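# Place the blue foam block, else the box, on the counter

## Task

Check the floor of this room for a blue foam block. If one is there, set it on the counter; if not, set the cardboard box on the counter. Nothing else may end up on the counter. The robot must not tip over or finish leaning, and the object has to rest on the counter by itself at the end, not held there by the robot.

## Robot and tools

ROBOT. A Hello Robot Stretch 3 with one arm. It has a two-wheeled base (0.33 m long, 0.34 m wide) that cannot move sideways, a mast carrying a lift, and a telescoping arm that reaches out to the robot's right. To move the gripper forward or back, drive the base. Turns pivot about the point between the drive wheels, 0.05 m behind the front edge. With the arm retracted and the wrist folded, the wrist pokes out up to 0.06 m past the right side and a turn sweeps a 0.28 m radius; an unfolded, level gripper reaches beyond that. head_camera and nav_camera ride on the head and follow head_pan_rad and head_tilt_rad; wrist_camera rides on the gripper.

FRAMES. Base frame: origin on the floor between the drive wheels, x forward, y left, z up. hand_pose is given in it, at the point where closed fingertips meet; with all wrist joints at 0 its x axis is up, y toward the mast, z toward the rear. The odometry frame is the base frame at the start; heading is positive to the left, -3.142 to 3.142.

execute_actions(actions): a list of actions run in order; an empty list just returns the state and images. Each action may have "robot", "steps" (1 to 450 control steps at 30 per second, default 1) and "until". {"steps": n} alone waits. "robot" is one command, a queue (list of up to 8 commands or {"pause_s": s}, s at most 15, run in turn), or {"stop": true}, which brakes everything and clears the queue. A command holds:
- "base": exactly one key. translate_m: metres, an offset driven straight from where the base is when the command starts, forward positive, magnitude at most 1. rotate_rad: radians, an offset turned in place, counter-clockwise positive, magnitude at most 3.2.
- "joints": absolute targets by name; unnamed joints keep their goals. lift_m 0 to 1.1 (arm height, m); arm_m 0 to 0.52 (extension, m); wrist_yaw_rad -1.345 to 4.42 (0 along the arm, positive swings toward the front, 3.0 folds over the base); wrist_pitch_rad -1.57 to 0.451 (0 level, negative tips fingers down); wrist_roll_rad -2.911 to 2.911 (0 fingers side by side); gripper_m -0.089 to 0.179 (larger is wider; actual fingertip gap is 0.007 less when nearly shut, 0.025 less when wide open, zero below 0.007); head_pan_rad -3.953 to 1.73 (0 forward, positive left, -1.57 looks along the arm); head_tilt_rad -1.53 to 0.419 (negative looks down).
- "contact_limits": {"arm_m": effort percent, 1 to 100}, the motor effort at which that arm motion halts with contact_stop; lasts until arm_m's next command.
Motions start together and keep running across actions. A new command acts at once: named joints retarget, the rest of an older queue is thrown away. A queued command starts only after the previous one ended "done" (or "off_target" for base or gripper). Any invalid or out-of-range number rejects the whole call.
"until" ends an action early. {"robot": {"status": "ended"}} fires when nothing reads "moving" and the queue is not running; use it with steps 450 to wait for completion. Other fields compare as [op, value] with =, !=, <, <=, >, >= (e.g. lift_m, arm_m_status, base_status, translate_m, queue). {"any": {"status": "ended"}} fires when any one motion ends.

zoom_image(camera, region): camera is head_camera, nav_camera or wrist_camera; region is [x0, y0, x1, y1] in pixels of that camera's last image, origin top-left, up to 504 by 504.

finished_scene(scene): the current scene's number. Irreversible. Wait for all motion to end first; commanded motion continues briefly and is then braked.

SPEED. Full base speed (0.30 m/s, 1.9 rad/s) needs lift_m under 0.30, arm_m under 0.03 and wrist_yaw_rad over 2.54; otherwise 0.10 m/s and 0.63 rad/s.

GRIPPER. Grip by commanding below the object's width (lower squeezes harder, but too hard triggers a stall guard that weakens the grip). Release by going at least 0.02 above the contact value. Neither reading nor "done" proves a grasp; check cameras.

SAFE WRIST MOVES. Fold (yaw to 3.0) or unfold only with lift_m between 0.32 and 0.95, pitch -0.4, roll about 0; once folded, the lift may go to 0.25. With yaw below -0.4, keep pitch at -0.5 or lower.

BALANCE. Pushing into something rigid with the gripper above about 0.45 m can tip the robot, more so with a raised contact limit or a second push after contact_stop. Don't drive while holding or pushing something fixed; snags while driving (especially backward) can tip it. If base_tilt shows a lean, reverse the last move in small steps, pull the gripper free, and if needed lower lift_m to about 0.2.

RESULTS. Each reply shows one instant plus an image from every camera. base_status shows progress (moved of goal); joint_goals, joint_status, measured_speeds; refusals, queue, queue_left. Statuses: moving, done, off_target (stuck away from goal, may still push), contact_stop (lift or arm hit something and went slack), time_out, stopped, not_commanded, torque_fault (wrist servo off for 10 s after straining; limp, refuses goals). "refused:", "dropped:" and "replaced:" lines explain rejected goals, abandoned queues and how a replaced motion ended. robot.on_its_own reports goals the robot changed, slack or off joints, efforts outside rest range, and base tilt of 3 degrees or more. lidar_m: 12 distances, 30-degree sectors counter-clockwise from straight ahead, in a plane 0.17 m up. wrist_depth_mm and head_depth_mm: 7x7 median depths. motor_effort: percent, positive toward higher values, peak in brackets; readings carry fixed bias and noise. base_odometry counts wheel turns, so slip looks like travel.

AVOID. Dropping or slamming objects, hard or repeated pushes, knocking items over, torque faults and tipping. Loose objects may get nudged occasionally, so recheck before finishing.

Each tool is called as name(argument=value, ...) on one line, values as JSON.

## Session

execute_actions(actions=[])

Scene clock: 0.00 s.
robot.base_odometry: x=+0.000 y=+0.000 heading=+0.000 (m, m, rad; robot's odometry frame)
robot.turned_by_wheels: +0.000 (rad since the last result)
robot.turned_by_imu: +0.000 (rad since the last result)
robot.base_tilt: forward=-1.9 right=-1.4 (deg)
robot.lidar_m: 1.52 1.54 1.52 1.67 1.49 1.47 1.16 2.25 2.22 2.46 1.40 1.39
robot.head_depth_mm: 2058 3132 3301 3343 1955 1396 1401 / 2068 2825 2924 2983 1914 1501 1501 / 2070 2526 2547 2581 1892 1632 1621 / 2094 2220 2253 2263 1855 1784 1782 / 1942 1992 2011 2045 1967 1970 1966 / 1784 1794 1822 1833 1828 1859 1890 / 1634 1645 1652 1678 1675 1695 1704
robot.base_status: not_commanded
robot.joint_positions: lift_m=+0.403 arm_m=-0.001 wrist_yaw_rad=+2.934 wrist_pitch_rad=-0.635 wrist_roll_rad=-0.007 gripper_m=+0.037 head_pan_rad=+0.004 head_tilt_rad=-0.023
robot.joint_goals: lift_m=+0.403 arm_m=-0.001 wrist_yaw_rad=+2.934 wrist_pitch_rad=-0.635 wrist_roll_rad=-0.007 gripper_m=+0.037 head_pan_rad=+0.004 head_tilt_rad=-0.023
robot.joint_status: lift_m=not_commanded arm_m=not_commanded wrist_yaw_rad=not_commanded wrist_pitch_rad=not_commanded wrist_roll_rad=not_commanded gripper_m=not_commanded head_pan_rad=not_commanded head_tilt_rad=not_commanded
robot.measured_speeds: translate_m=+0.000 rotate_rad=+0.000 lift_m=+0.000 arm_m=+0.000 wrist_yaw_rad=+0.000 wrist_pitch_rad=+0.000 wrist_roll_rad=+0.000 head_pan_rad=+0.000 head_tilt_rad=+0.000
robot: refusals=0 queue=idle queue_left=0
robot.motor_effort: left_wheel=+0 right_wheel=+1 lift_m=+35 arm_m=+0 wrist_yaw_rad=+0 wrist_pitch_rad=+4 wrist_roll_rad=+0 gripper_m=+1 head_pan_rad=+0 head_tilt_rad=+2 (%)
robot.hand_pose: x=+0.0183 y=+0.0440 z=+0.3708 quat_wxyz=(+0.289, +0.688, +0.151, +0.648) (m; robot's base frame)
robot.wrist_depth_mm: - - - - - - - / 851 - 889 931 969 - - / 729 - 760 782 806 824 835 / 635 636 664 670 686 700 712 / 559 571 - 594 608 613 618 / 506 - - 532 534 550 552 / - - - 487 480 491 498
pictures: head_camera (sideways: a quarter turn clockwise sets it upright), nav_camera (sideways: a quarter turn counterclockwise sets it upright), wrist_camera
Images, in order (width x height): head_camera 896x504, nav_camera 672x504, wrist_camera 644x364.

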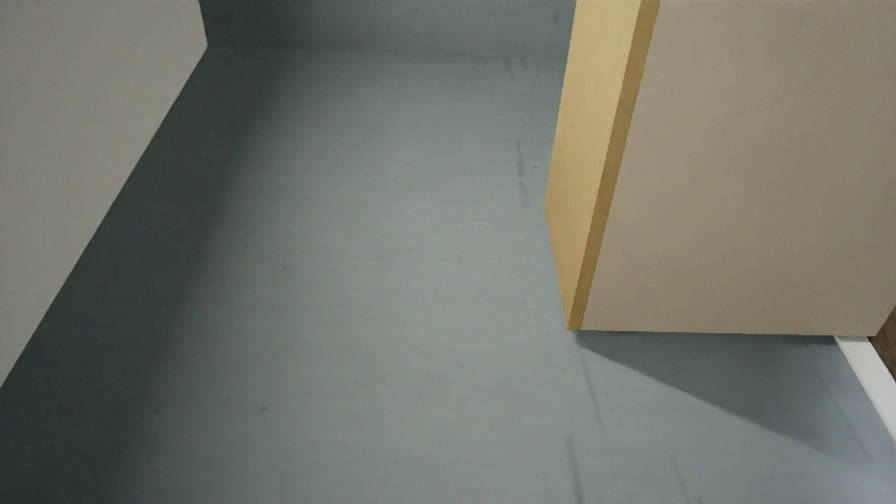

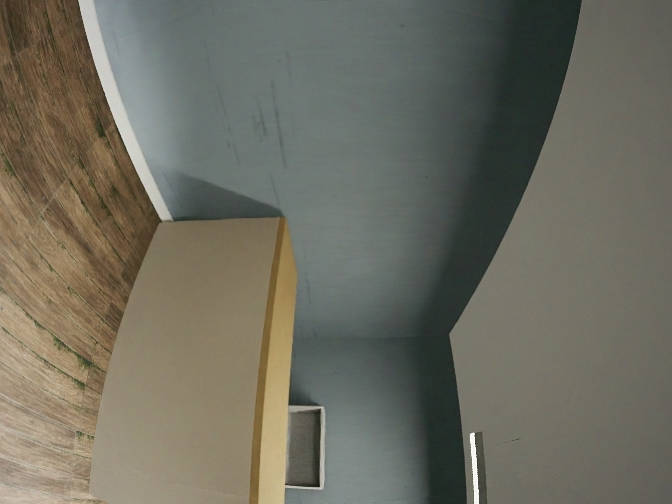

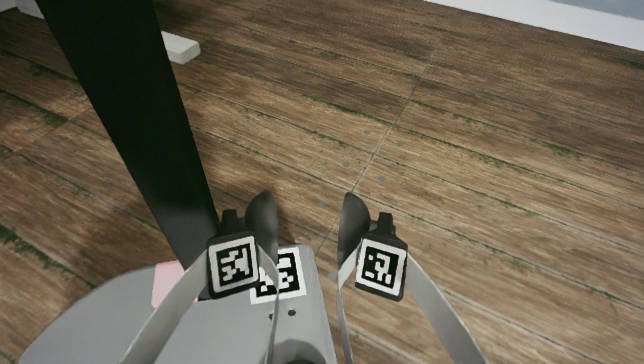

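execute_actions(actions=[{"robot":{"joints":{"head_pan_rad":-0.8,"head_tilt_rad":-0.7}},"steps":450,"until":{"robot":{"status":"ended"}}}])

execute_actions(actions=[{"robot":{"joints":{"head_pan_rad":-2.2,"head_tilt_rad":-0.7}},"steps":450,"until":{"robot":{"status":"ended"}}}])

execute_actions(actions=[{"robot":{"joints":{"head_pan_rad":-3.6,"head_tilt_rad":-0.7}},"steps":450,"until":{"robot":{"status":"ended"}}}])

Scene clock: 1.33 s.
robot.base_odometry: x=+0.000 y=+0.000 heading=+0.000 (m, m, rad; robot's odometry frame)
robot.turned_by_wheels: +0.000 (rad since the last result)
robot.turned_by_imu: +0.000 (rad since the last result)
robot.base_tilt: forward=-2.0 right=-1.4 (deg)
robot.lidar_m: 1.52 1.54 1.53 1.66 1.49 1.47 1.16 2.25 2.22 2.44 1.40 1.39
robot.head_depth_mm: 2929 3166 2504 1961 1616 1380 1197 / 2894 3156 2527 2000 1641 1385 1204 / 2793 1339 1552 1822 1629 1371 1195 / 2719 1331 1509 1750 1625 1384 1205 / 2646 1318 1486 1722 1640 1380 1197 / 2664 1297 1476 1707 1631 1392 1198 / 2522 1301 1478 1680 1640 1389 1206
robot.base_status: not_commanded
robot.joint_positions: lift_m=+0.403 arm_m=-0.001 wrist_yaw_rad=+2.934 wrist_pitch_rad=-0.635 wrist_roll_rad=-0.007 gripper_m=+0.037 head_pan_rad=-0.793 head_tilt_rad=-0.691
robot.joint_goals: lift_m=+0.403 arm_m=-0.001 wrist_yaw_rad=+2.934 wrist_pitch_rad=-0.635 wrist_roll_rad=-0.007 gripper_m=+0.037 head_pan_rad=-0.800 head_tilt_rad=-0.700
robot.joint_status: lift_m=not_commanded arm_m=not_commanded wrist_yaw_rad=not_commanded wrist_pitch_rad=not_commanded wrist_roll_rad=not_commanded gripper_m=not_commanded head_pan_rad=done head_tilt_rad=done
robot.measured_speeds: translate_m=+0.000 rotate_rad=+0.000 lift_m=+0.000 arm_m=+0.000 wrist_yaw_rad=+0.000 wrist_pitch_rad=+0.000 wrist_roll_rad=+0.000 head_pan_rad=+0.000 head_tilt_rad=+0.000
robot: refusals=0 queue=done queue_left=0
robot.motor_effort: left_wheel=-1(1) right_wheel=+1(1) lift_m=+35(35) arm_m=-1(0) wrist_yaw_rad=+0(0) wrist_pitch_rad=+4(4) wrist_roll_rad=+0(0) gripper_m=+0(0) head_pan_rad=-2(33) head_tilt_rad=-5(44) (%)
robot.hand_pose: x=+0.0183 y=+0.0440 z=+0.3708 quat_wxyz=(+0.289, +0.688, +0.151, +0.648) (m; robot's base frame)
robot.wrist_depth_mm: - - - - - - - / 853 - 904 928 947 - - / 735 - 769 781 801 812 834 / 643 633 672 670 688 702 716 / 562 570 - 593 606 613 621 / 509 - - 530 529 548 550 / - - - 489 480 491 492
pictures: head_camera (sideways: a quarter turn clockwise sets it upright), nav_camera (sideways: a quarter turn counterclockwise sets it upright), wrist_camera
Images, in order (width x height): head_camera 896x504, nav_camera 672x504, wrist_camera 644x364.

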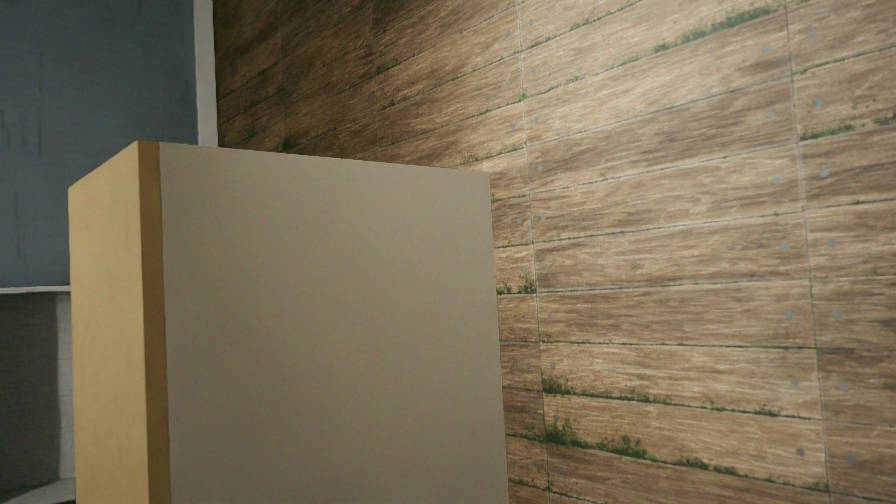

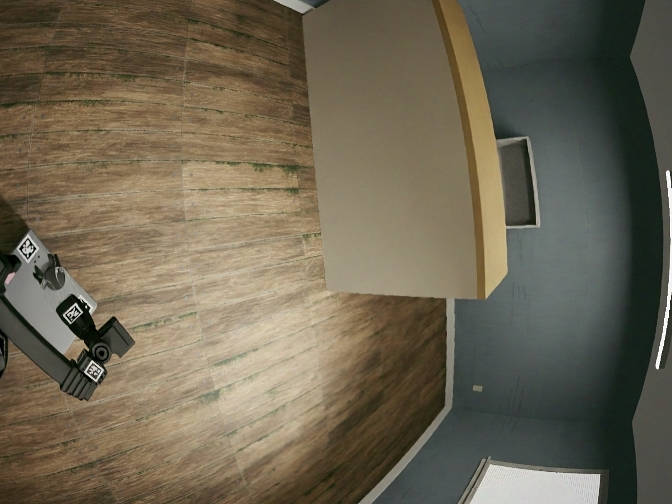

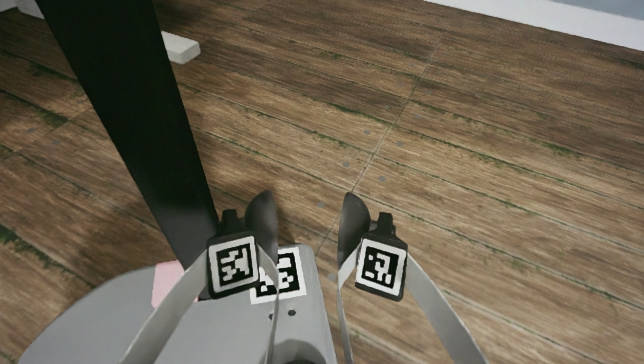

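Scene clock: 2.57 s.
robot.base_odometry: x=+0.000 y=+0.000 heading=+0.000 (m, m, rad; robot's odometry frame)
robot.turned_by_wheels: +0.000 (rad since the last result)
robot.turned_by_imu: +0.000 (rad since the last result)
robot.base_tilt: forward=-2.0 right=-1.4 (deg)
robot.lidar_m: 1.52 1.54 1.53 1.67 1.49 1.48 1.16 2.25 2.22 2.45 1.41 1.39
robot.head_depth_mm: 1875 2091 2336 1987 1624 1383 1193 / 1887 2113 2347 1982 1630 1373 1196 / 1927 2168 2346 1984 1629 1370 1197 / 1952 2169 2374 1983 1640 1381 1202 / 1962 2195 2405 1991 1629 1376 1195 / 1994 2221 2441 1986 1639 1381 1194 / 2007 2247 2447 1983 1642 1386 1208
robot.base_status: not_commanded
robot.joint_positions: lift_m=+0.403 arm_m=-0.001 wrist_yaw_rad=+2.934 wrist_pitch_rad=-0.635 wrist_roll_rad=-0.007 gripper_m=+0.037 head_pan_rad=-2.193 head_tilt_rad=-0.691
robot.joint_goals: lift_m=+0.403 arm_m=-0.001 wrist_yaw_rad=+2.934 wrist_pitch_rad=-0.635 wrist_roll_rad=-0.007 gripper_m=+0.037 head_pan_rad=-2.200 head_tilt_rad=-0.700
robot.joint_status: lift_m=not_commanded arm_m=not_commanded wrist_yaw_rad=not_commanded wrist_pitch_rad=not_commanded wrist_roll_rad=not_commanded gripper_m=not_commanded head_pan_rad=done head_tilt_rad=done
robot.measured_speeds: translate_m=+0.000 rotate_rad=+0.000 lift_m=+0.000 arm_m=+0.000 wrist_yaw_rad=+0.000 wrist_pitch_rad=+0.000 wrist_roll_rad=+0.000 head_pan_rad=+0.000 head_tilt_rad=+0.000
robot: refusals=0 queue=done queue_left=0
robot.motor_effort: left_wheel=-1(1) right_wheel=+0(1) lift_m=+35(35) arm_m=-1(0) wrist_yaw_rad=+0(0) wrist_pitch_rad=+4(4) wrist_roll_rad=+0(0) gripper_m=+1(0) head_pan_rad=-2(41) head_tilt_rad=-5(5) (%)
robot.hand_pose: x=+0.0183 y=+0.0440 z=+0.3708 quat_wxyz=(+0.289, +0.688, +0.151, +0.648) (m; robot's base frame)
robot.wrist_depth_mm: - - - - - - - / 845 - 915 916 967 - - / 739 - 772 781 788 823 831 / 639 638 673 671 699 698 709 / 558 566 - 598 611 624 627 / 507 - - 530 534 543 550 / - - - 489 482 494 498
pictures: head_camera (sideways: a quarter turn clockwise sets it upright), nav_camera (sideways: a quarter turn counterclockwise sets it upright), wrist_camera
Images, in order (width x height): head_camera 896x504, nav_camera 672x504, wrist_camera 644x364.

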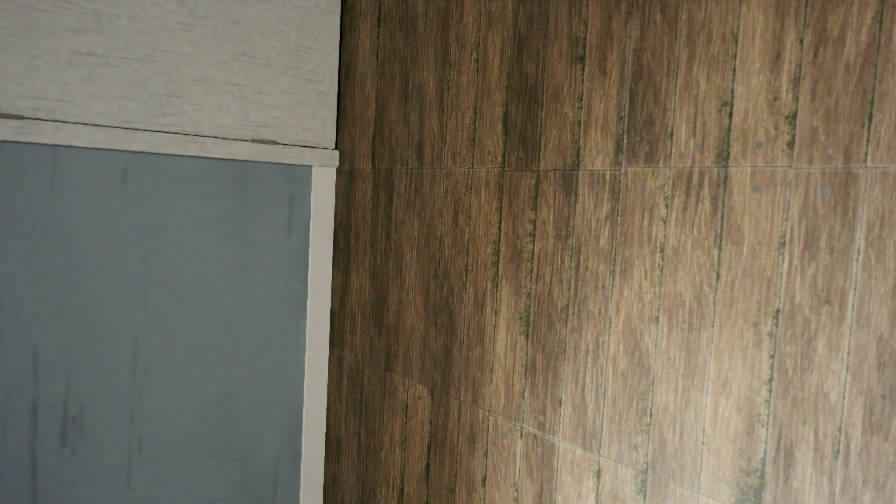

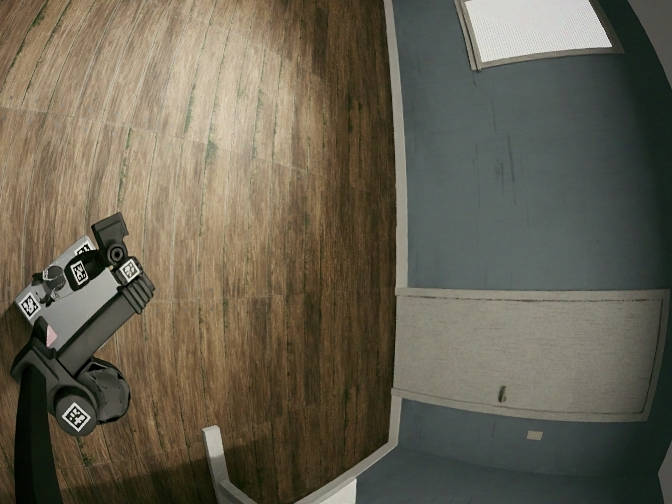

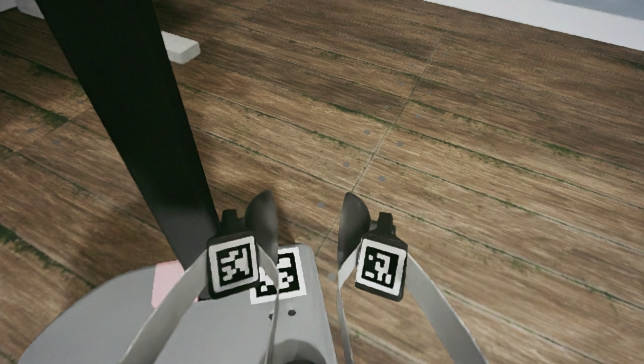

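Scene clock: 3.80 s.
robot.base_odometry: x=+0.000 y=+0.000 heading=+0.000 (m, m, rad; robot's odometry frame)
robot.turned_by_wheels: +0.000 (rad since the last result)
robot.turned_by_imu: +0.000 (rad since the last result)
robot.base_tilt: forward=-2.0 right=-1.4 (deg)
robot.lidar_m: 1.52 1.54 1.52 1.67 1.49 1.48 1.16 2.25 2.22 2.46 1.40 1.39
robot.head_depth_mm: 1217 1348 1132 881 1622 1378 1214 / 1248 1364 1140 883 1632 1379 1197 / 1280 1403 1138 911 1628 1378 1194 / 1304 1419 1091 943 1630 1390 1225 / 1343 1454 1095 949 1630 1383 1198 / 1382 1508 1140 981 1588 1382 1203 / 1413 1570 1146 1819 1645 1384 1194
robot.base_status: not_commanded
robot.joint_positions: lift_m=+0.403 arm_m=-0.001 wrist_yaw_rad=+2.934 wrist_pitch_rad=-0.635 wrist_roll_rad=-0.007 gripper_m=+0.037 head_pan_rad=-3.593 head_tilt_rad=-0.692
robot.joint_goals: lift_m=+0.403 arm_m=-0.001 wrist_yaw_rad=+2.934 wrist_pitch_rad=-0.635 wrist_roll_rad=-0.007 gripper_m=+0.037 head_pan_rad=-3.600 head_tilt_rad=-0.700
robot.joint_status: lift_m=not_commanded arm_m=not_commanded wrist_yaw_rad=not_commanded wrist_pitch_rad=not_commanded wrist_roll_rad=not_commanded gripper_m=not_commanded head_pan_rad=done head_tilt_rad=done
robot.measured_speeds: translate_m=+0.000 rotate_rad=+0.000 lift_m=+0.000 arm_m=+0.000 wrist_yaw_rad=+0.000 wrist_pitch_rad=+0.000 wrist_roll_rad=+0.000 head_pan_rad=+0.000 head_tilt_rad=+0.000
robot: refusals=0 queue=done queue_left=0
robot.motor_effort: left_wheel=-1(0) right_wheel=+1(1) lift_m=+35(35) arm_m=+0(1) wrist_yaw_rad=-1(0) wrist_pitch_rad=+4(4) wrist_roll_rad=+0(0) gripper_m=-1(0) head_pan_rad=-3(38) head_tilt_rad=-5(4) (%)
robot.hand_pose: x=+0.0183 y=+0.0440 z=+0.3708 quat_wxyz=(+0.289, +0.688, +0.151, +0.648) (m; robot's base frame)
robot.wrist_depth_mm: - - - - - - - / 859 - 896 925 963 - - / 730 - 763 770 795 827 840 / 631 633 674 674 689 698 719 / 559 565 - 595 603 616 620 / 502 - - 530 536 546 555 / - - - 490 480 495 501
pictures: head_camera (sideways: a quarter turn clockwise sets it upright), nav_camera (sideways: a quarter turn counterclockwise sets it upright), wrist_camera
Images, in order (width x height): head_camera 896x504, nav_camera 672x504, wrist_camera 644x364.

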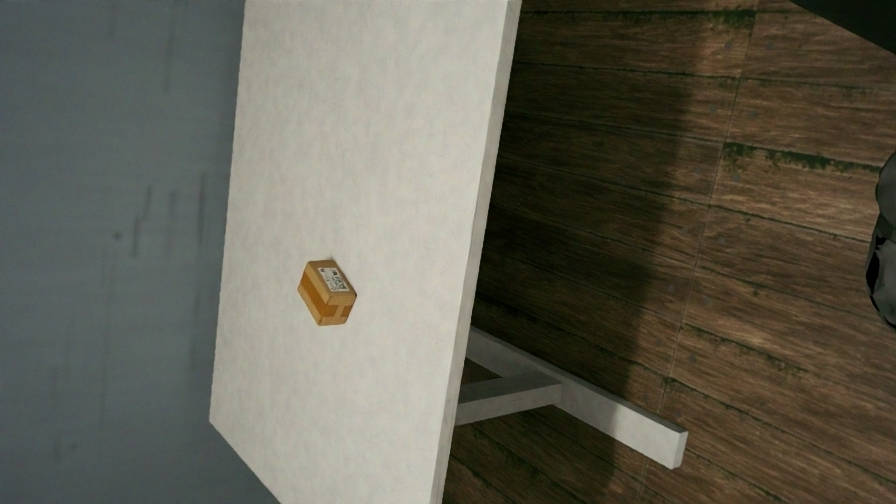

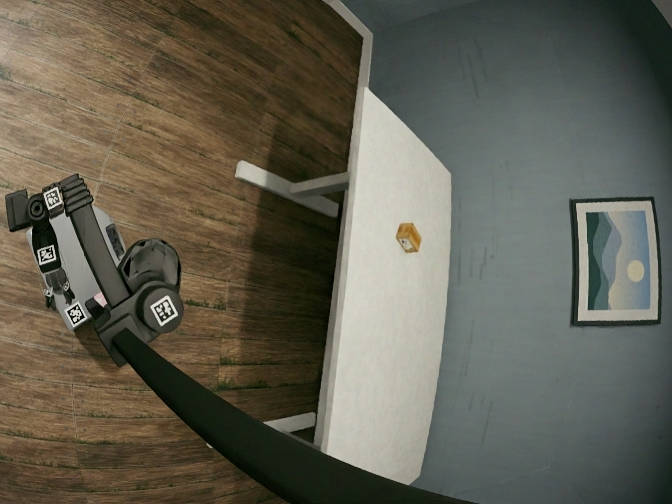

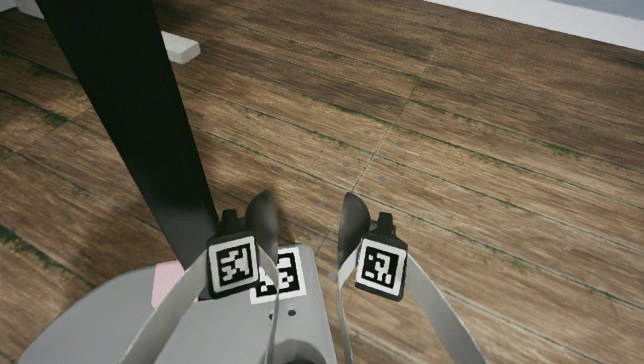

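execute_actions(actions=[{"robot":{"joints":{"head_pan_rad":1.3,"head_tilt_rad":-0.7,"lift_m":0.25,"wrist_pitch_rad":-0.4,"wrist_yaw_rad":3.0}},"steps":450,"until":{"robot":{"status":"ended"}}}])

Scene clock: 6.53 s.
robot.base_odometry: x=+0.000 y=+0.000 heading=+0.000 (m, m, rad; robot's odometry frame)
robot.turned_by_wheels: +0.000 (rad since the last result)
robot.turned_by_imu: +0.000 (rad since the last result)
robot.base_tilt: forward=-1.9 right=-1.4 (deg)
robot.lidar_m: 1.52 1.54 1.53 1.66 1.49 1.48 1.16 2.24 2.22 2.45 1.40 1.39
robot.head_depth_mm: 1271 1415 1575 1775 1624 1379 1192 / 1324 1463 1642 1848 1622 1373 1199 / 1382 1536 1745 1925 1629 1382 1191 / 1442 1603 1825 1968 1628 1382 1197 / 1509 1683 1929 1994 1629 1383 1200 / 1565 1789 2055 1992 1621 1376 1202 / 1663 1903 2037 1986 1645 1393 1204
robot.base_status: not_commanded
robot.joint_positions: lift_m=+0.251 arm_m=-0.001 wrist_yaw_rad=+2.997 wrist_pitch_rad=-0.424 wrist_roll_rad=-0.007 gripper_m=+0.037 head_pan_rad=+1.293 head_tilt_rad=-0.692
robot.joint_goals: lift_m=+0.250 arm_m=-0.001 wrist_yaw_rad=+3.000 wrist_pitch_rad=-0.400 wrist_roll_rad=-0.007 gripper_m=+0.037 head_pan_rad=+1.300 head_tilt_rad=-0.700
robot.joint_status: lift_m=done arm_m=not_commanded wrist_yaw_rad=done wrist_pitch_rad=done wrist_roll_rad=not_commanded gripper_m=not_commanded head_pan_rad=done head_tilt_rad=done
robot.measured_speeds: translate_m=+0.000 rotate_rad=+0.000 lift_m=+0.000 arm_m=+0.000 wrist_yaw_rad=+0.000 wrist_pitch_rad=+0.000 wrist_roll_rad=+0.000 head_pan_rad=+0.000 head_tilt_rad=+0.000
robot: refusals=0 queue=done queue_left=0
robot.motor_effort: left_wheel=-1(0) right_wheel=+0(0) lift_m=+16(35) arm_m=+0(0) wrist_yaw_rad=+3(3) wrist_pitch_rad=+8(9) wrist_roll_rad=+0(0) gripper_m=+1(0) head_pan_rad=+3(36) head_tilt_rad=-5(6) (%)
robot.hand_pose: x=+0.0110 y=+0.0775 z=+0.2620 quat_wxyz=(+0.198, +0.698, +0.099, +0.681) (m; robot's base frame)
robot.wrist_depth_mm: - - - - - - - / - - - - - - - / 743 - 785 798 828 851 875 / 595 598 620 643 641 669 682 / 495 499 - 536 536 539 555 / 449 - - - 449 464 468 / - - - - 393 400 405
pictures: head_camera (sideways: a quarter turn clockwise sets it upright), nav_camera (sideways: a quarter turn counterclockwise sets it upright), wrist_camera
Images, in order (width x height): head_camera 896x504, nav_camera 672x504, wrist_camera 644x364.

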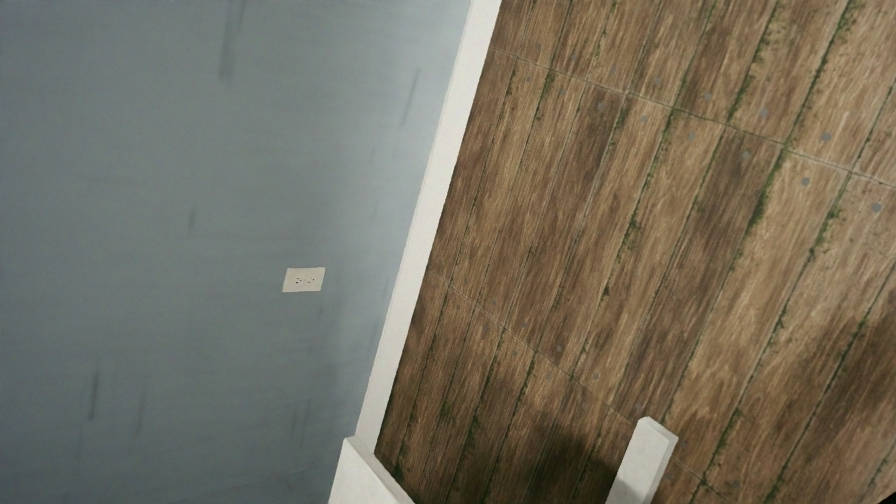

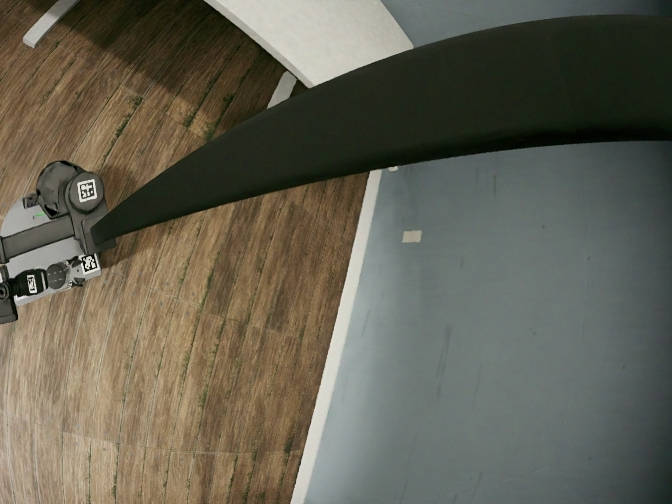

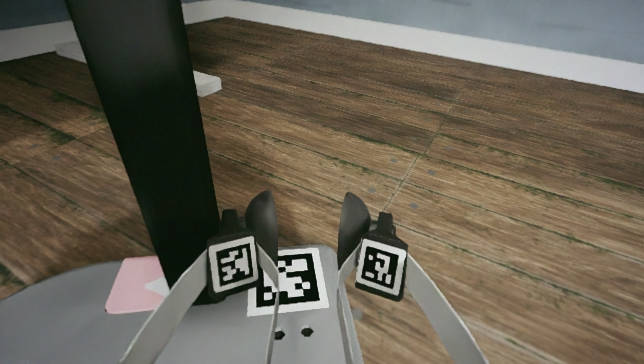

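execute_actions(actions=[{"robot":[{"base":{"rotate_rad":-1.25},"joints":{"head_pan_rad":-2.6,"head_tilt_rad":-0.45}},{"base":{"translate_m":1.0}}],"steps":450,"until":{"robot":{"status":"ended"}}}])

execute_actions(actions=[{"robot":[{"base":{"translate_m":1.0},"joints":{"head_pan_rad":1.3,"head_tilt_rad":-0.7}}],"steps":450,"until":{"robot":{"status":"ended"}}}])

Scene clock: 14.27 s.
robot.base_odometry: x=+0.315 y=-0.949 heading=-1.250 (m, m, rad; robot's odometry frame)
robot.turned_by_wheels: -1.250 (rad since the last result)
robot.turned_by_imu: -1.243 (rad since the last result)
robot.base_tilt: forward=-2.0 right=-1.4 (deg)
robot.lidar_m: 2.29 1.10 0.60 0.75 1.82 2.12 2.18 1.83 2.37 1.80 1.70 1.74
robot.head_depth_mm: 1957 2111 2074 2485 2089 1664 1363 / 1935 2110 2053 2494 2103 1658 1376 / 1943 2114 2054 2478 2094 1644 1360 / 1941 2130 2048 2479 2107 1647 1360 / 1966 2122 2250 2500 2092 1654 1365 / 1970 2115 2315 2486 2099 1659 1364 / 1979 2136 2318 2472 2070 1655 1371
robot.base_status: done (translate_m +1.0000 of +1.0000)
robot.joint_positions: lift_m=+0.251 arm_m=-0.001 wrist_yaw_rad=+2.998 wrist_pitch_rad=-0.423 wrist_roll_rad=-0.007 gripper_m=+0.037 head_pan_rad=-2.593 head_tilt_rad=-0.457
robot.joint_goals: lift_m=+0.250 arm_m=-0.001 wrist_yaw_rad=+3.000 wrist_pitch_rad=-0.400 wrist_roll_rad=-0.007 gripper_m=+0.037 head_pan_rad=-2.600 head_tilt_rad=-0.450
robot.joint_status: lift_m=done arm_m=not_commanded wrist_yaw_rad=done wrist_pitch_rad=done wrist_roll_rad=not_commanded gripper_m=not_commanded head_pan_rad=done head_tilt_rad=done
robot.measured_speeds: translate_m=+0.000 rotate_rad=+0.000 lift_m=+0.000 arm_m=+0.000 wrist_yaw_rad=+0.000 wrist_pitch_rad=+0.000 wrist_roll_rad=+0.000 head_pan_rad=+0.000 head_tilt_rad=+0.000
robot: refusals=0 queue=done queue_left=0
robot.motor_effort: left_wheel=+2(15) right_wheel=-1(6) lift_m=+16(16) arm_m=+0(1) wrist_yaw_rad=+2(3) wrist_pitch_rad=+8(8) wrist_roll_rad=+0(0) gripper_m=+0(1) head_pan_rad=-3(40) head_tilt_rad=+4(26) (%)
robot.hand_pose: x=+0.0108 y=+0.0776 z=+0.2622 quat_wxyz=(+0.198, +0.698, +0.099, +0.682) (m; robot's base frame)
robot.wrist_depth_mm: - - - 788 617 578 - / - - - 860 664 689 - / 735 - 784 796 706 778 884 / 596 604 636 640 652 667 685 / 497 499 - 543 538 541 558 / 451 - - - 447 463 468 / - - - - 391 398 403
pictures: head_camera (sideways: a quarter turn clockwise sets it upright), nav_camera (sideways: a quarter turn counterclockwise sets it upright), wrist_camera
Images, in order (width x height): head_camera 896x504, nav_camera 672x504, wrist_camera 644x364.

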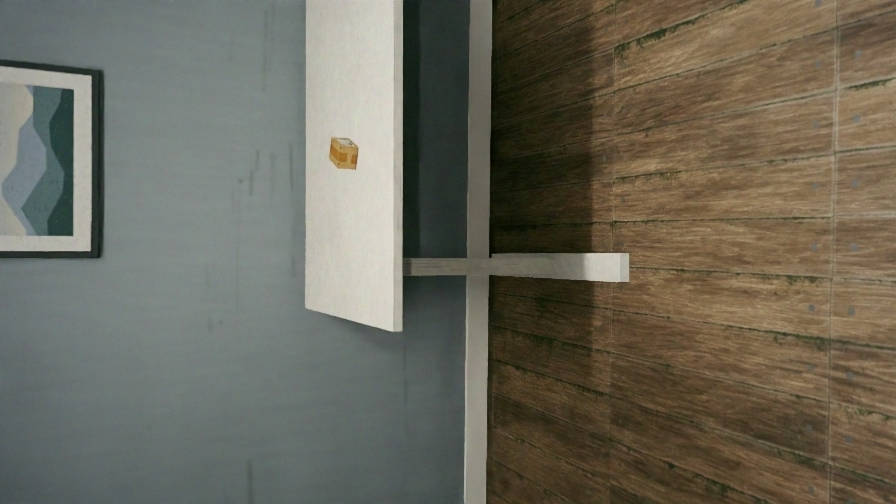

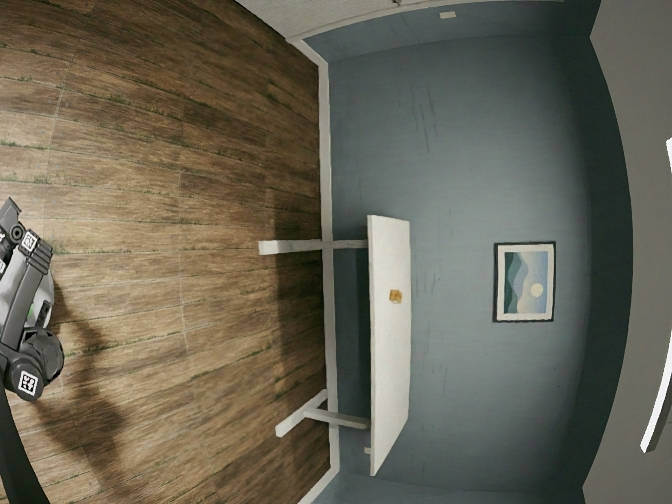

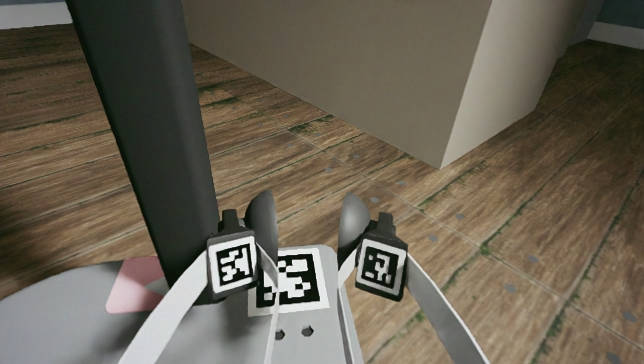

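Scene clock: 19.20 s.
robot.base_odometry: x=+0.631 y=-1.898 heading=-1.250 (m, m, rad; robot's odometry frame)
robot.turned_by_wheels: +0.000 (rad since the last result)
robot.turned_by_imu: +0.002 (rad since the last result)
robot.base_tilt: forward=-2.0 right=-1.4 (deg)
robot.lidar_m: 1.56 1.63 1.62 0.81 0.77 0.79 3.19 2.70 1.73 1.22 1.16 1.19
robot.head_depth_mm: 1521 1677 1842 1923 1618 1375 1193 / 1519 1721 1958 1970 1620 1374 1200 / 1483 1669 1835 1982 1620 1380 1199 / 1841 2021 2262 1998 1633 1383 1199 / 1990 2121 2336 1996 1625 1383 1201 / 2299 2714 2561 1988 1629 1381 1200 / 2515 2774 2573 2007 1557 1246 1204
robot.base_status: done (translate_m +1.0000 of +1.0000)
robot.joint_positions: lift_m=+0.251 arm_m=-0.001 wrist_yaw_rad=+2.998 wrist_pitch_rad=-0.423 wrist_roll_rad=-0.007 gripper_m=+0.037 head_pan_rad=+1.293 head_tilt_rad=-0.692
robot.joint_goals: lift_m=+0.250 arm_m=-0.001 wrist_yaw_rad=+3.000 wrist_pitch_rad=-0.400 wrist_roll_rad=-0.007 gripper_m=+0.037 head_pan_rad=+1.300 head_tilt_rad=-0.700
robot.joint_status: lift_m=done arm_m=not_commanded wrist_yaw_rad=done wrist_pitch_rad=done wrist_roll_rad=not_commanded gripper_m=not_commanded head_pan_rad=done head_tilt_rad=done
robot.measured_speeds: translate_m=+0.000 rotate_rad=+0.000 lift_m=+0.000 arm_m=+0.000 wrist_yaw_rad=+0.000 wrist_pitch_rad=+0.000 wrist_roll_rad=+0.000 head_pan_rad=+0.000 head_tilt_rad=+0.000
robot: refusals=0 queue=done queue_left=0
robot.motor_effort: left_wheel=+2(14) right_wheel=-1(3) lift_m=+16(16) arm_m=+0(1) wrist_yaw_rad=+2(2) wrist_pitch_rad=+8(8) wrist_roll_rad=+0(0) gripper_m=+0(0) head_pan_rad=+3(34) head_tilt_rad=-5(29) (%)
robot.hand_pose: x=+0.0108 y=+0.0776 z=+0.2622 quat_wxyz=(+0.198, +0.698, +0.099, +0.682) (m; robot's base frame)
robot.wrist_depth_mm: 578 - - - - - - / 613 - - - - - - / 656 - 788 808 830 839 871 / 592 604 626 629 648 668 674 / 498 509 - 534 538 543 554 / 444 - - - 451 461 471 / - - - - 396 402 404
pictures: head_camera (sideways: a quarter turn clockwise sets it upright), nav_camera (sideways: a quarter turn counterclockwise sets it upright), wrist_camera
Images, in order (width x height): head_camera 896x504, nav_camera 672x504, wrist_camera 644x364.

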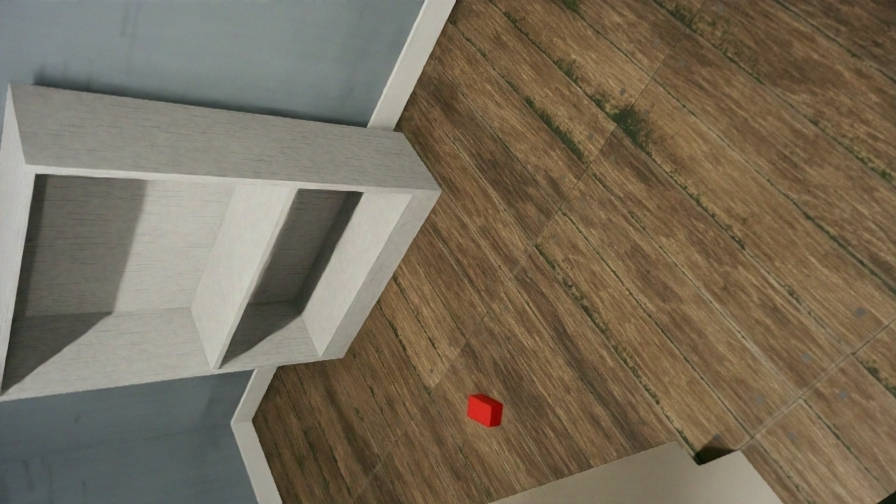

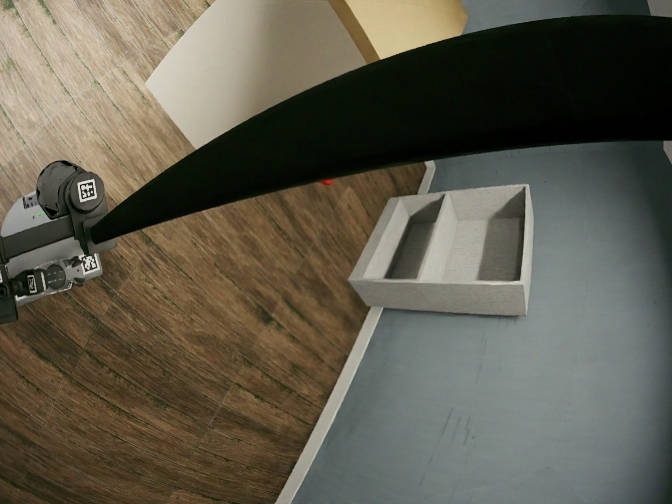

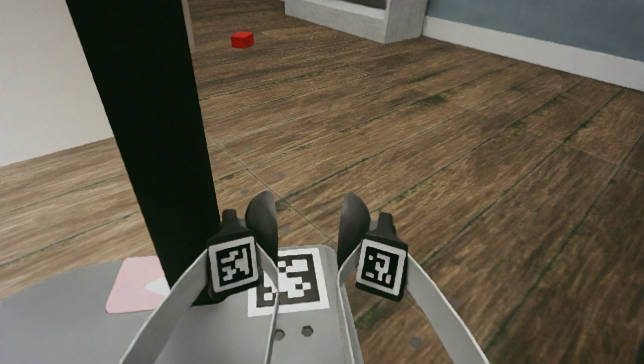

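execute_actions(actions=[{"robot":[{"base":{"rotate_rad":0.55},"joints":{"head_pan_rad":1.6,"head_tilt_rad":-0.6}},{"base":{"translate_m":0.65}}],"steps":450,"until":{"robot":{"status":"ended"}}}])

Scene clock: 24.93 s.
robot.base_odometry: x=+1.128 y=-2.317 heading=-0.700 (m, m, rad; robot's odometry frame)
robot.turned_by_wheels: +0.550 (rad since the last result)
robot.turned_by_imu: +0.549 (rad since the last result)
robot.base_tilt: forward=-1.9 right=-1.4 (deg)
robot.lidar_m: 0.98 1.01 1.19 1.50 0.97 1.08 3.36 1.66 1.20 1.14 1.18 1.02
robot.head_depth_mm: 2200 2438 2651 2245 1757 1455 1246 / 2217 2456 2716 2230 1766 1456 1247 / 2227 2446 2726 2224 1753 1456 1246 / 2240 2483 2710 2240 1764 1469 1244 / 2234 2336 2375 2158 1763 1467 1243 / 2236 1551 1407 1422 1445 1426 1270 / 2250 1431 1013 1003 1085 - -
robot.base_status: done (translate_m +0.6500 of +0.6500)
robot.joint_positions: lift_m=+0.251 arm_m=-0.001 wrist_yaw_rad=+2.998 wrist_pitch_rad=-0.423 wrist_roll_rad=-0.007 gripper_m=+0.037 head_pan_rad=+1.593 head_tilt_rad=-0.606
robot.joint_goals: lift_m=+0.250 arm_m=-0.001 wrist_yaw_rad=+3.000 wrist_pitch_rad=-0.400 wrist_roll_rad=-0.007 gripper_m=+0.037 head_pan_rad=+1.600 head_tilt_rad=-0.600
robot.joint_status: lift_m=done arm_m=not_commanded wrist_yaw_rad=done wrist_pitch_rad=done wrist_roll_rad=not_commanded gripper_m=not_commanded head_pan_rad=done head_tilt_rad=done
robot.measured_speeds: translate_m=+0.000 rotate_rad=+0.000 lift_m=+0.000 arm_m=+0.000 wrist_yaw_rad=+0.000 wrist_pitch_rad=+0.000 wrist_roll_rad=+0.000 head_pan_rad=+0.000 head_tilt_rad=+0.000
robot: refusals=0 queue=done queue_left=0
robot.motor_effort: left_wheel=-4(12) right_wheel=+3(8) lift_m=+16(16) arm_m=+0(1) wrist_yaw_rad=+2(2) wrist_pitch_rad=+8(8) wrist_roll_rad=+0(0) gripper_m=-1(1) head_pan_rad=+2(19) head_tilt_rad=+3(15) (%)
robot.hand_pose: x=+0.0108 y=+0.0776 z=+0.2622 quat_wxyz=(+0.198, +0.698, +0.099, +0.682) (m; robot's base frame)
robot.wrist_depth_mm: 664 - - - - - 941 / 725 - - - - - 948 / 743 - 788 817 823 851 858 / 597 601 627 637 652 666 673 / 500 503 - 529 540 545 554 / 449 - - - 449 460 468 / - - - - 392 405 405
pictures: head_camera (sideways: a quarter turn clockwise sets it upright), nav_camera (sideways: a quarter turn counterclockwise sets it upright), wrist_camera
Images, in order (width x height): head_camera 896x504, nav_camera 672x504, wrist_camera 644x364.

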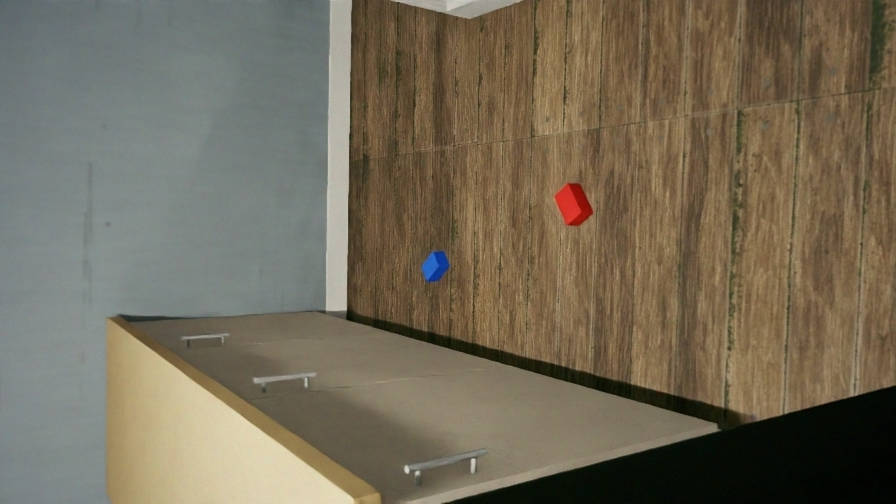

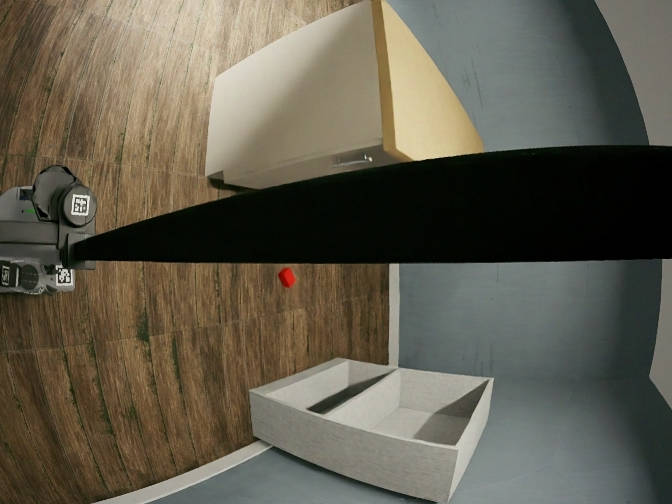

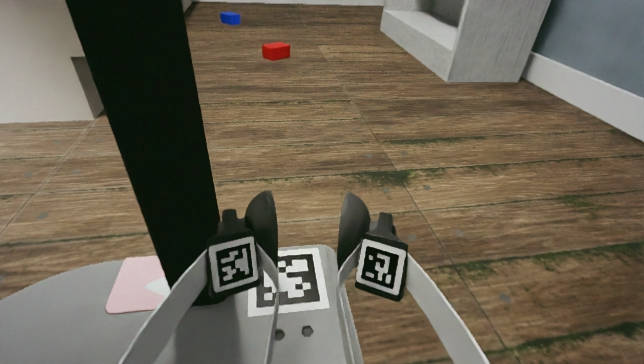

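execute_actions(actions=[{"robot":[{"base":{"translate_m":0.38},"joints":{"head_pan_rad":-2.9,"head_tilt_rad":-0.9}},{"base":{"rotate_rad":-1.575}},{"base":{"translate_m":-0.8}}],"steps":450,"until":{"robot":{"status":"ended"}}}])

Scene clock: 35.27 s.
robot.base_odometry: x=+1.937 y=-1.952 heading=-2.275 (m, m, rad; robot's odometry frame)
robot.turned_by_wheels: -1.575 (rad since the last result)
robot.turned_by_imu: -1.570 (rad since the last result)
robot.base_tilt: forward=-2.0 right=-1.4 (deg)
robot.lidar_m: 1.93 0.85 0.61 0.58 0.32 0.33 1.03 1.09 0.78 0.75 2.82 2.02
robot.head_depth_mm: 1612 1861 1897 1627 1388 1213 1071 / 1659 1898 1907 1630 1401 1250 - / 1711 1969 1903 1623 1421 1255 - / 1749 2027 1905 1633 1422 1258 1168 / 1774 2015 1929 1623 1417 1258 1164 / 1491 1611 1795 1637 1424 1256 1130 / 1230 1320 1414 1571 1430 1268 1127
robot.base_status: done (translate_m -0.8000 of -0.8000)
robot.joint_positions: lift_m=+0.251 arm_m=-0.001 wrist_yaw_rad=+2.998 wrist_pitch_rad=-0.423 wrist_roll_rad=-0.007 gripper_m=+0.037 head_pan_rad=-2.893 head_tilt_rad=-0.890
robot.joint_goals: lift_m=+0.250 arm_m=-0.001 wrist_yaw_rad=+3.000 wrist_pitch_rad=-0.400 wrist_roll_rad=-0.007 gripper_m=+0.037 head_pan_rad=-2.900 head_tilt_rad=-0.900
robot.joint_status: lift_m=done arm_m=not_commanded wrist_yaw_rad=done wrist_pitch_rad=done wrist_roll_rad=not_commanded gripper_m=not_commanded head_pan_rad=done head_tilt_rad=done
robot.measured_speeds: translate_m=+0.000 rotate_rad=+0.000 lift_m=+0.000 arm_m=+0.000 wrist_yaw_rad=+0.000 wrist_pitch_rad=+0.000 wrist_roll_rad=+0.000 head_pan_rad=+0.000 head_tilt_rad=+0.000
robot: refusals=0 queue=done queue_left=0
robot.motor_effort: left_wheel=+2(15) right_wheel=-1(6) lift_m=+17(16) arm_m=+0(0) wrist_yaw_rad=+3(1) wrist_pitch_rad=+8(8) wrist_roll_rad=+0(0) gripper_m=+0(0) head_pan_rad=-2(39) head_tilt_rad=-6(32) (%)
robot.hand_pose: x=+0.0108 y=+0.0776 z=+0.2622 quat_wxyz=(+0.198, +0.698, +0.099, +0.682) (m; robot's base frame)
robot.wrist_depth_mm: 315 - 549 571 601 625 661 / 329 - 600 623 652 691 740 / 327 - 644 677 703 753 787 / 323 428 621 636 647 662 686 / 345 459 - 532 543 546 554 / 356 - - - 450 459 467 / - - - - 393 403 405
pictures: head_camera (sideways: a quarter turn clockwise sets it upright), nav_camera (sideways: a quarter turn counterclockwise sets it upright), wrist_camera
Images, in order (width x height): head_camera 896x504, nav_camera 672x504, wrist_camera 644x364.

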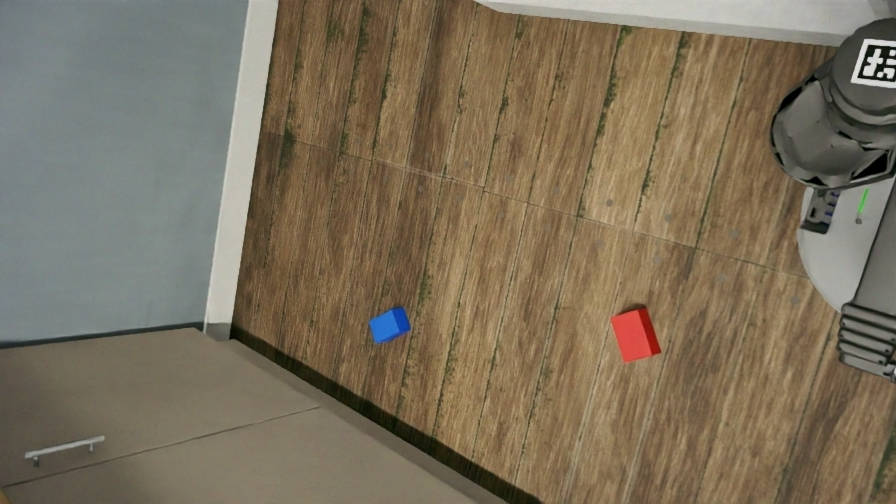

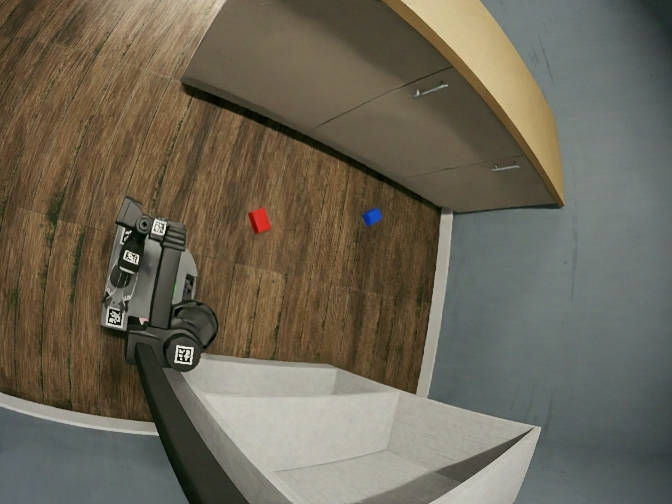

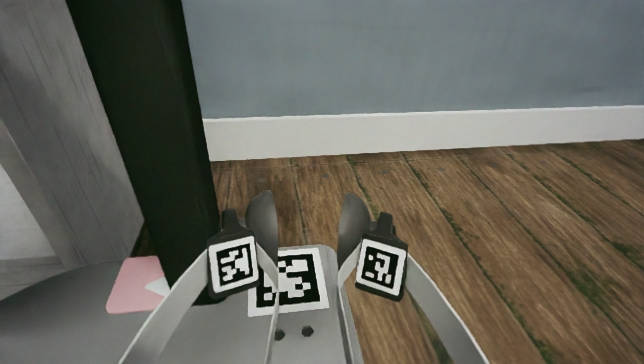

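execute_actions(actions=[{"robot":[{"base":{"translate_m":-1.0},"joints":{"head_pan_rad":-1.57,"head_tilt_rad":-1.1}},{"base":{"translate_m":-0.1},"joints":{"lift_m":0.4}},{"joints":{"wrist_yaw_rad":0,"gripper_m":0.17}},{"joints":{"wrist_pitch_rad":-1.5,"arm_m":0.2}}],"steps":450,"until":{"robot":{"status":"ended"}}}])

Scene clock: 47.67 s.
robot.base_odometry: x=+2.649 y=-1.113 heading=-2.275 (m, m, rad; robot's odometry frame)
robot.turned_by_wheels: +0.000 (rad since the last result)
robot.turned_by_imu: -0.005 (rad since the last result)
robot.base_tilt: forward=-2.0 right=-1.4 (deg)
robot.lidar_m: 0.91 0.71 0.25 0.31 0.57 0.76 0.74 0.76 0.81 0.78 0.80 1.07
robot.head_depth_mm: 766 925 1168 1416 1284 1186 1107 / 765 925 1174 1442 1291 - - / 767 925 1166 1451 1262 1217 - / 768 925 1171 1422 1282 1206 1110 / 768 926 1175 1433 1303 1200 1109 / 769 926 1173 1427 1309 1203 1107 / 770 931 1172 1443 1314 1203 1112
robot.base_status: done (translate_m -0.1000 of -0.1000)
robot.joint_positions: lift_m=+0.399 arm_m=+0.200 wrist_yaw_rad=+0.002 wrist_pitch_rad=-1.493 wrist_roll_rad=-0.007 gripper_m=+0.170 head_pan_rad=-1.576 head_tilt_rad=-1.087
robot.joint_goals: lift_m=+0.400 arm_m=+0.200 wrist_yaw_rad=+0.000 wrist_pitch_rad=-1.500 wrist_roll_rad=-0.007 gripper_m=+0.170 head_pan_rad=-1.570 head_tilt_rad=-1.100
robot.joint_status: lift_m=done arm_m=done wrist_yaw_rad=done wrist_pitch_rad=done wrist_roll_rad=not_commanded gripper_m=done head_pan_rad=done head_tilt_rad=done
robot.measured_speeds: translate_m=+0.000 rotate_rad=+0.000 lift_m=+0.000 arm_m=+0.000 wrist_yaw_rad=+0.000 wrist_pitch_rad=+0.000 wrist_roll_rad=+0.000 head_pan_rad=+0.000 head_tilt_rad=+0.000
robot: refusals=0 queue=done queue_left=0
robot.motor_effort: left_wheel=+3(10) right_wheel=-1(7) lift_m=+54(57) arm_m=+5(6) wrist_yaw_rad=-2(4) wrist_pitch_rad=-2(8) wrist_roll_rad=+0(0) gripper_m=+0(96) head_pan_rad=+3(38) head_tilt_rad=-8(28) (%)
robot.hand_pose: x=-0.0216 y=-0.3403 z=+0.2807 quat_wxyz=(+0.521, +0.482, -0.516, -0.479) (m; robot's base frame)
robot.wrist_depth_mm: 400 404 410 412 421 425 433 / 408 410 414 421 429 436 438 / 416 422 425 429 434 446 448 / 425 426 434 440 446 454 460 / 427 439 442 447 460 461 470 / - 444 449 456 470 467 480 / 449 456 460 - - 484 490
pictures: head_camera (sideways: a quarter turn clockwise sets it upright), nav_camera (sideways: a quarter turn counterclockwise sets it upright), wrist_camera
Images, in order (width x height): head_camera 896x504, nav_camera 672x504, wrist_camera 644x364.

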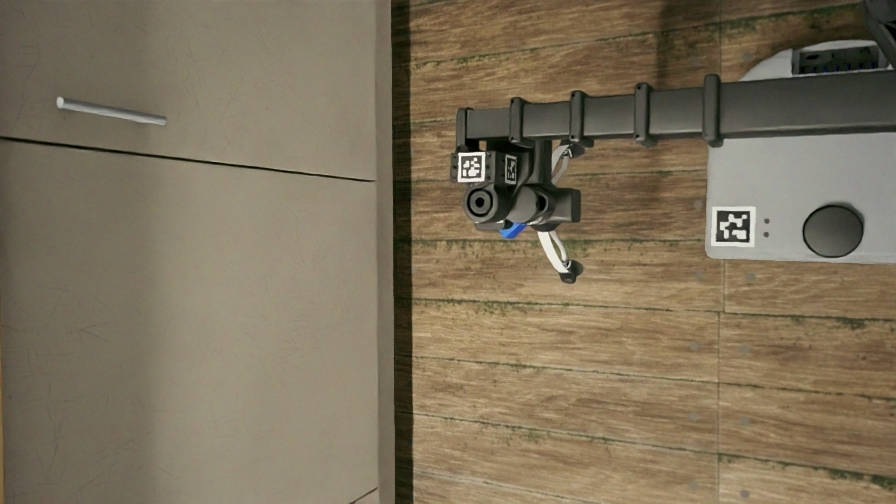

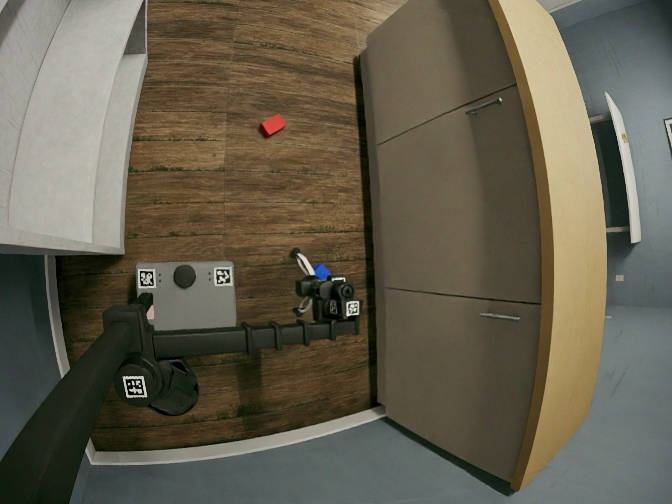

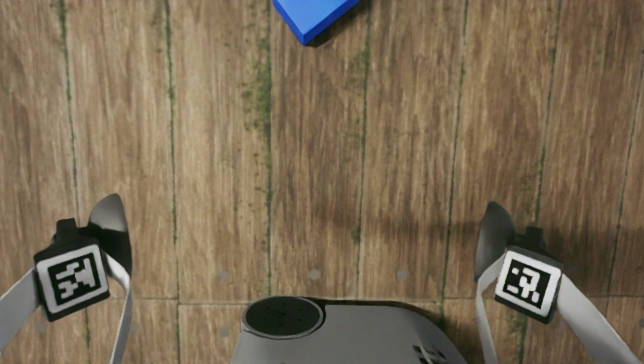

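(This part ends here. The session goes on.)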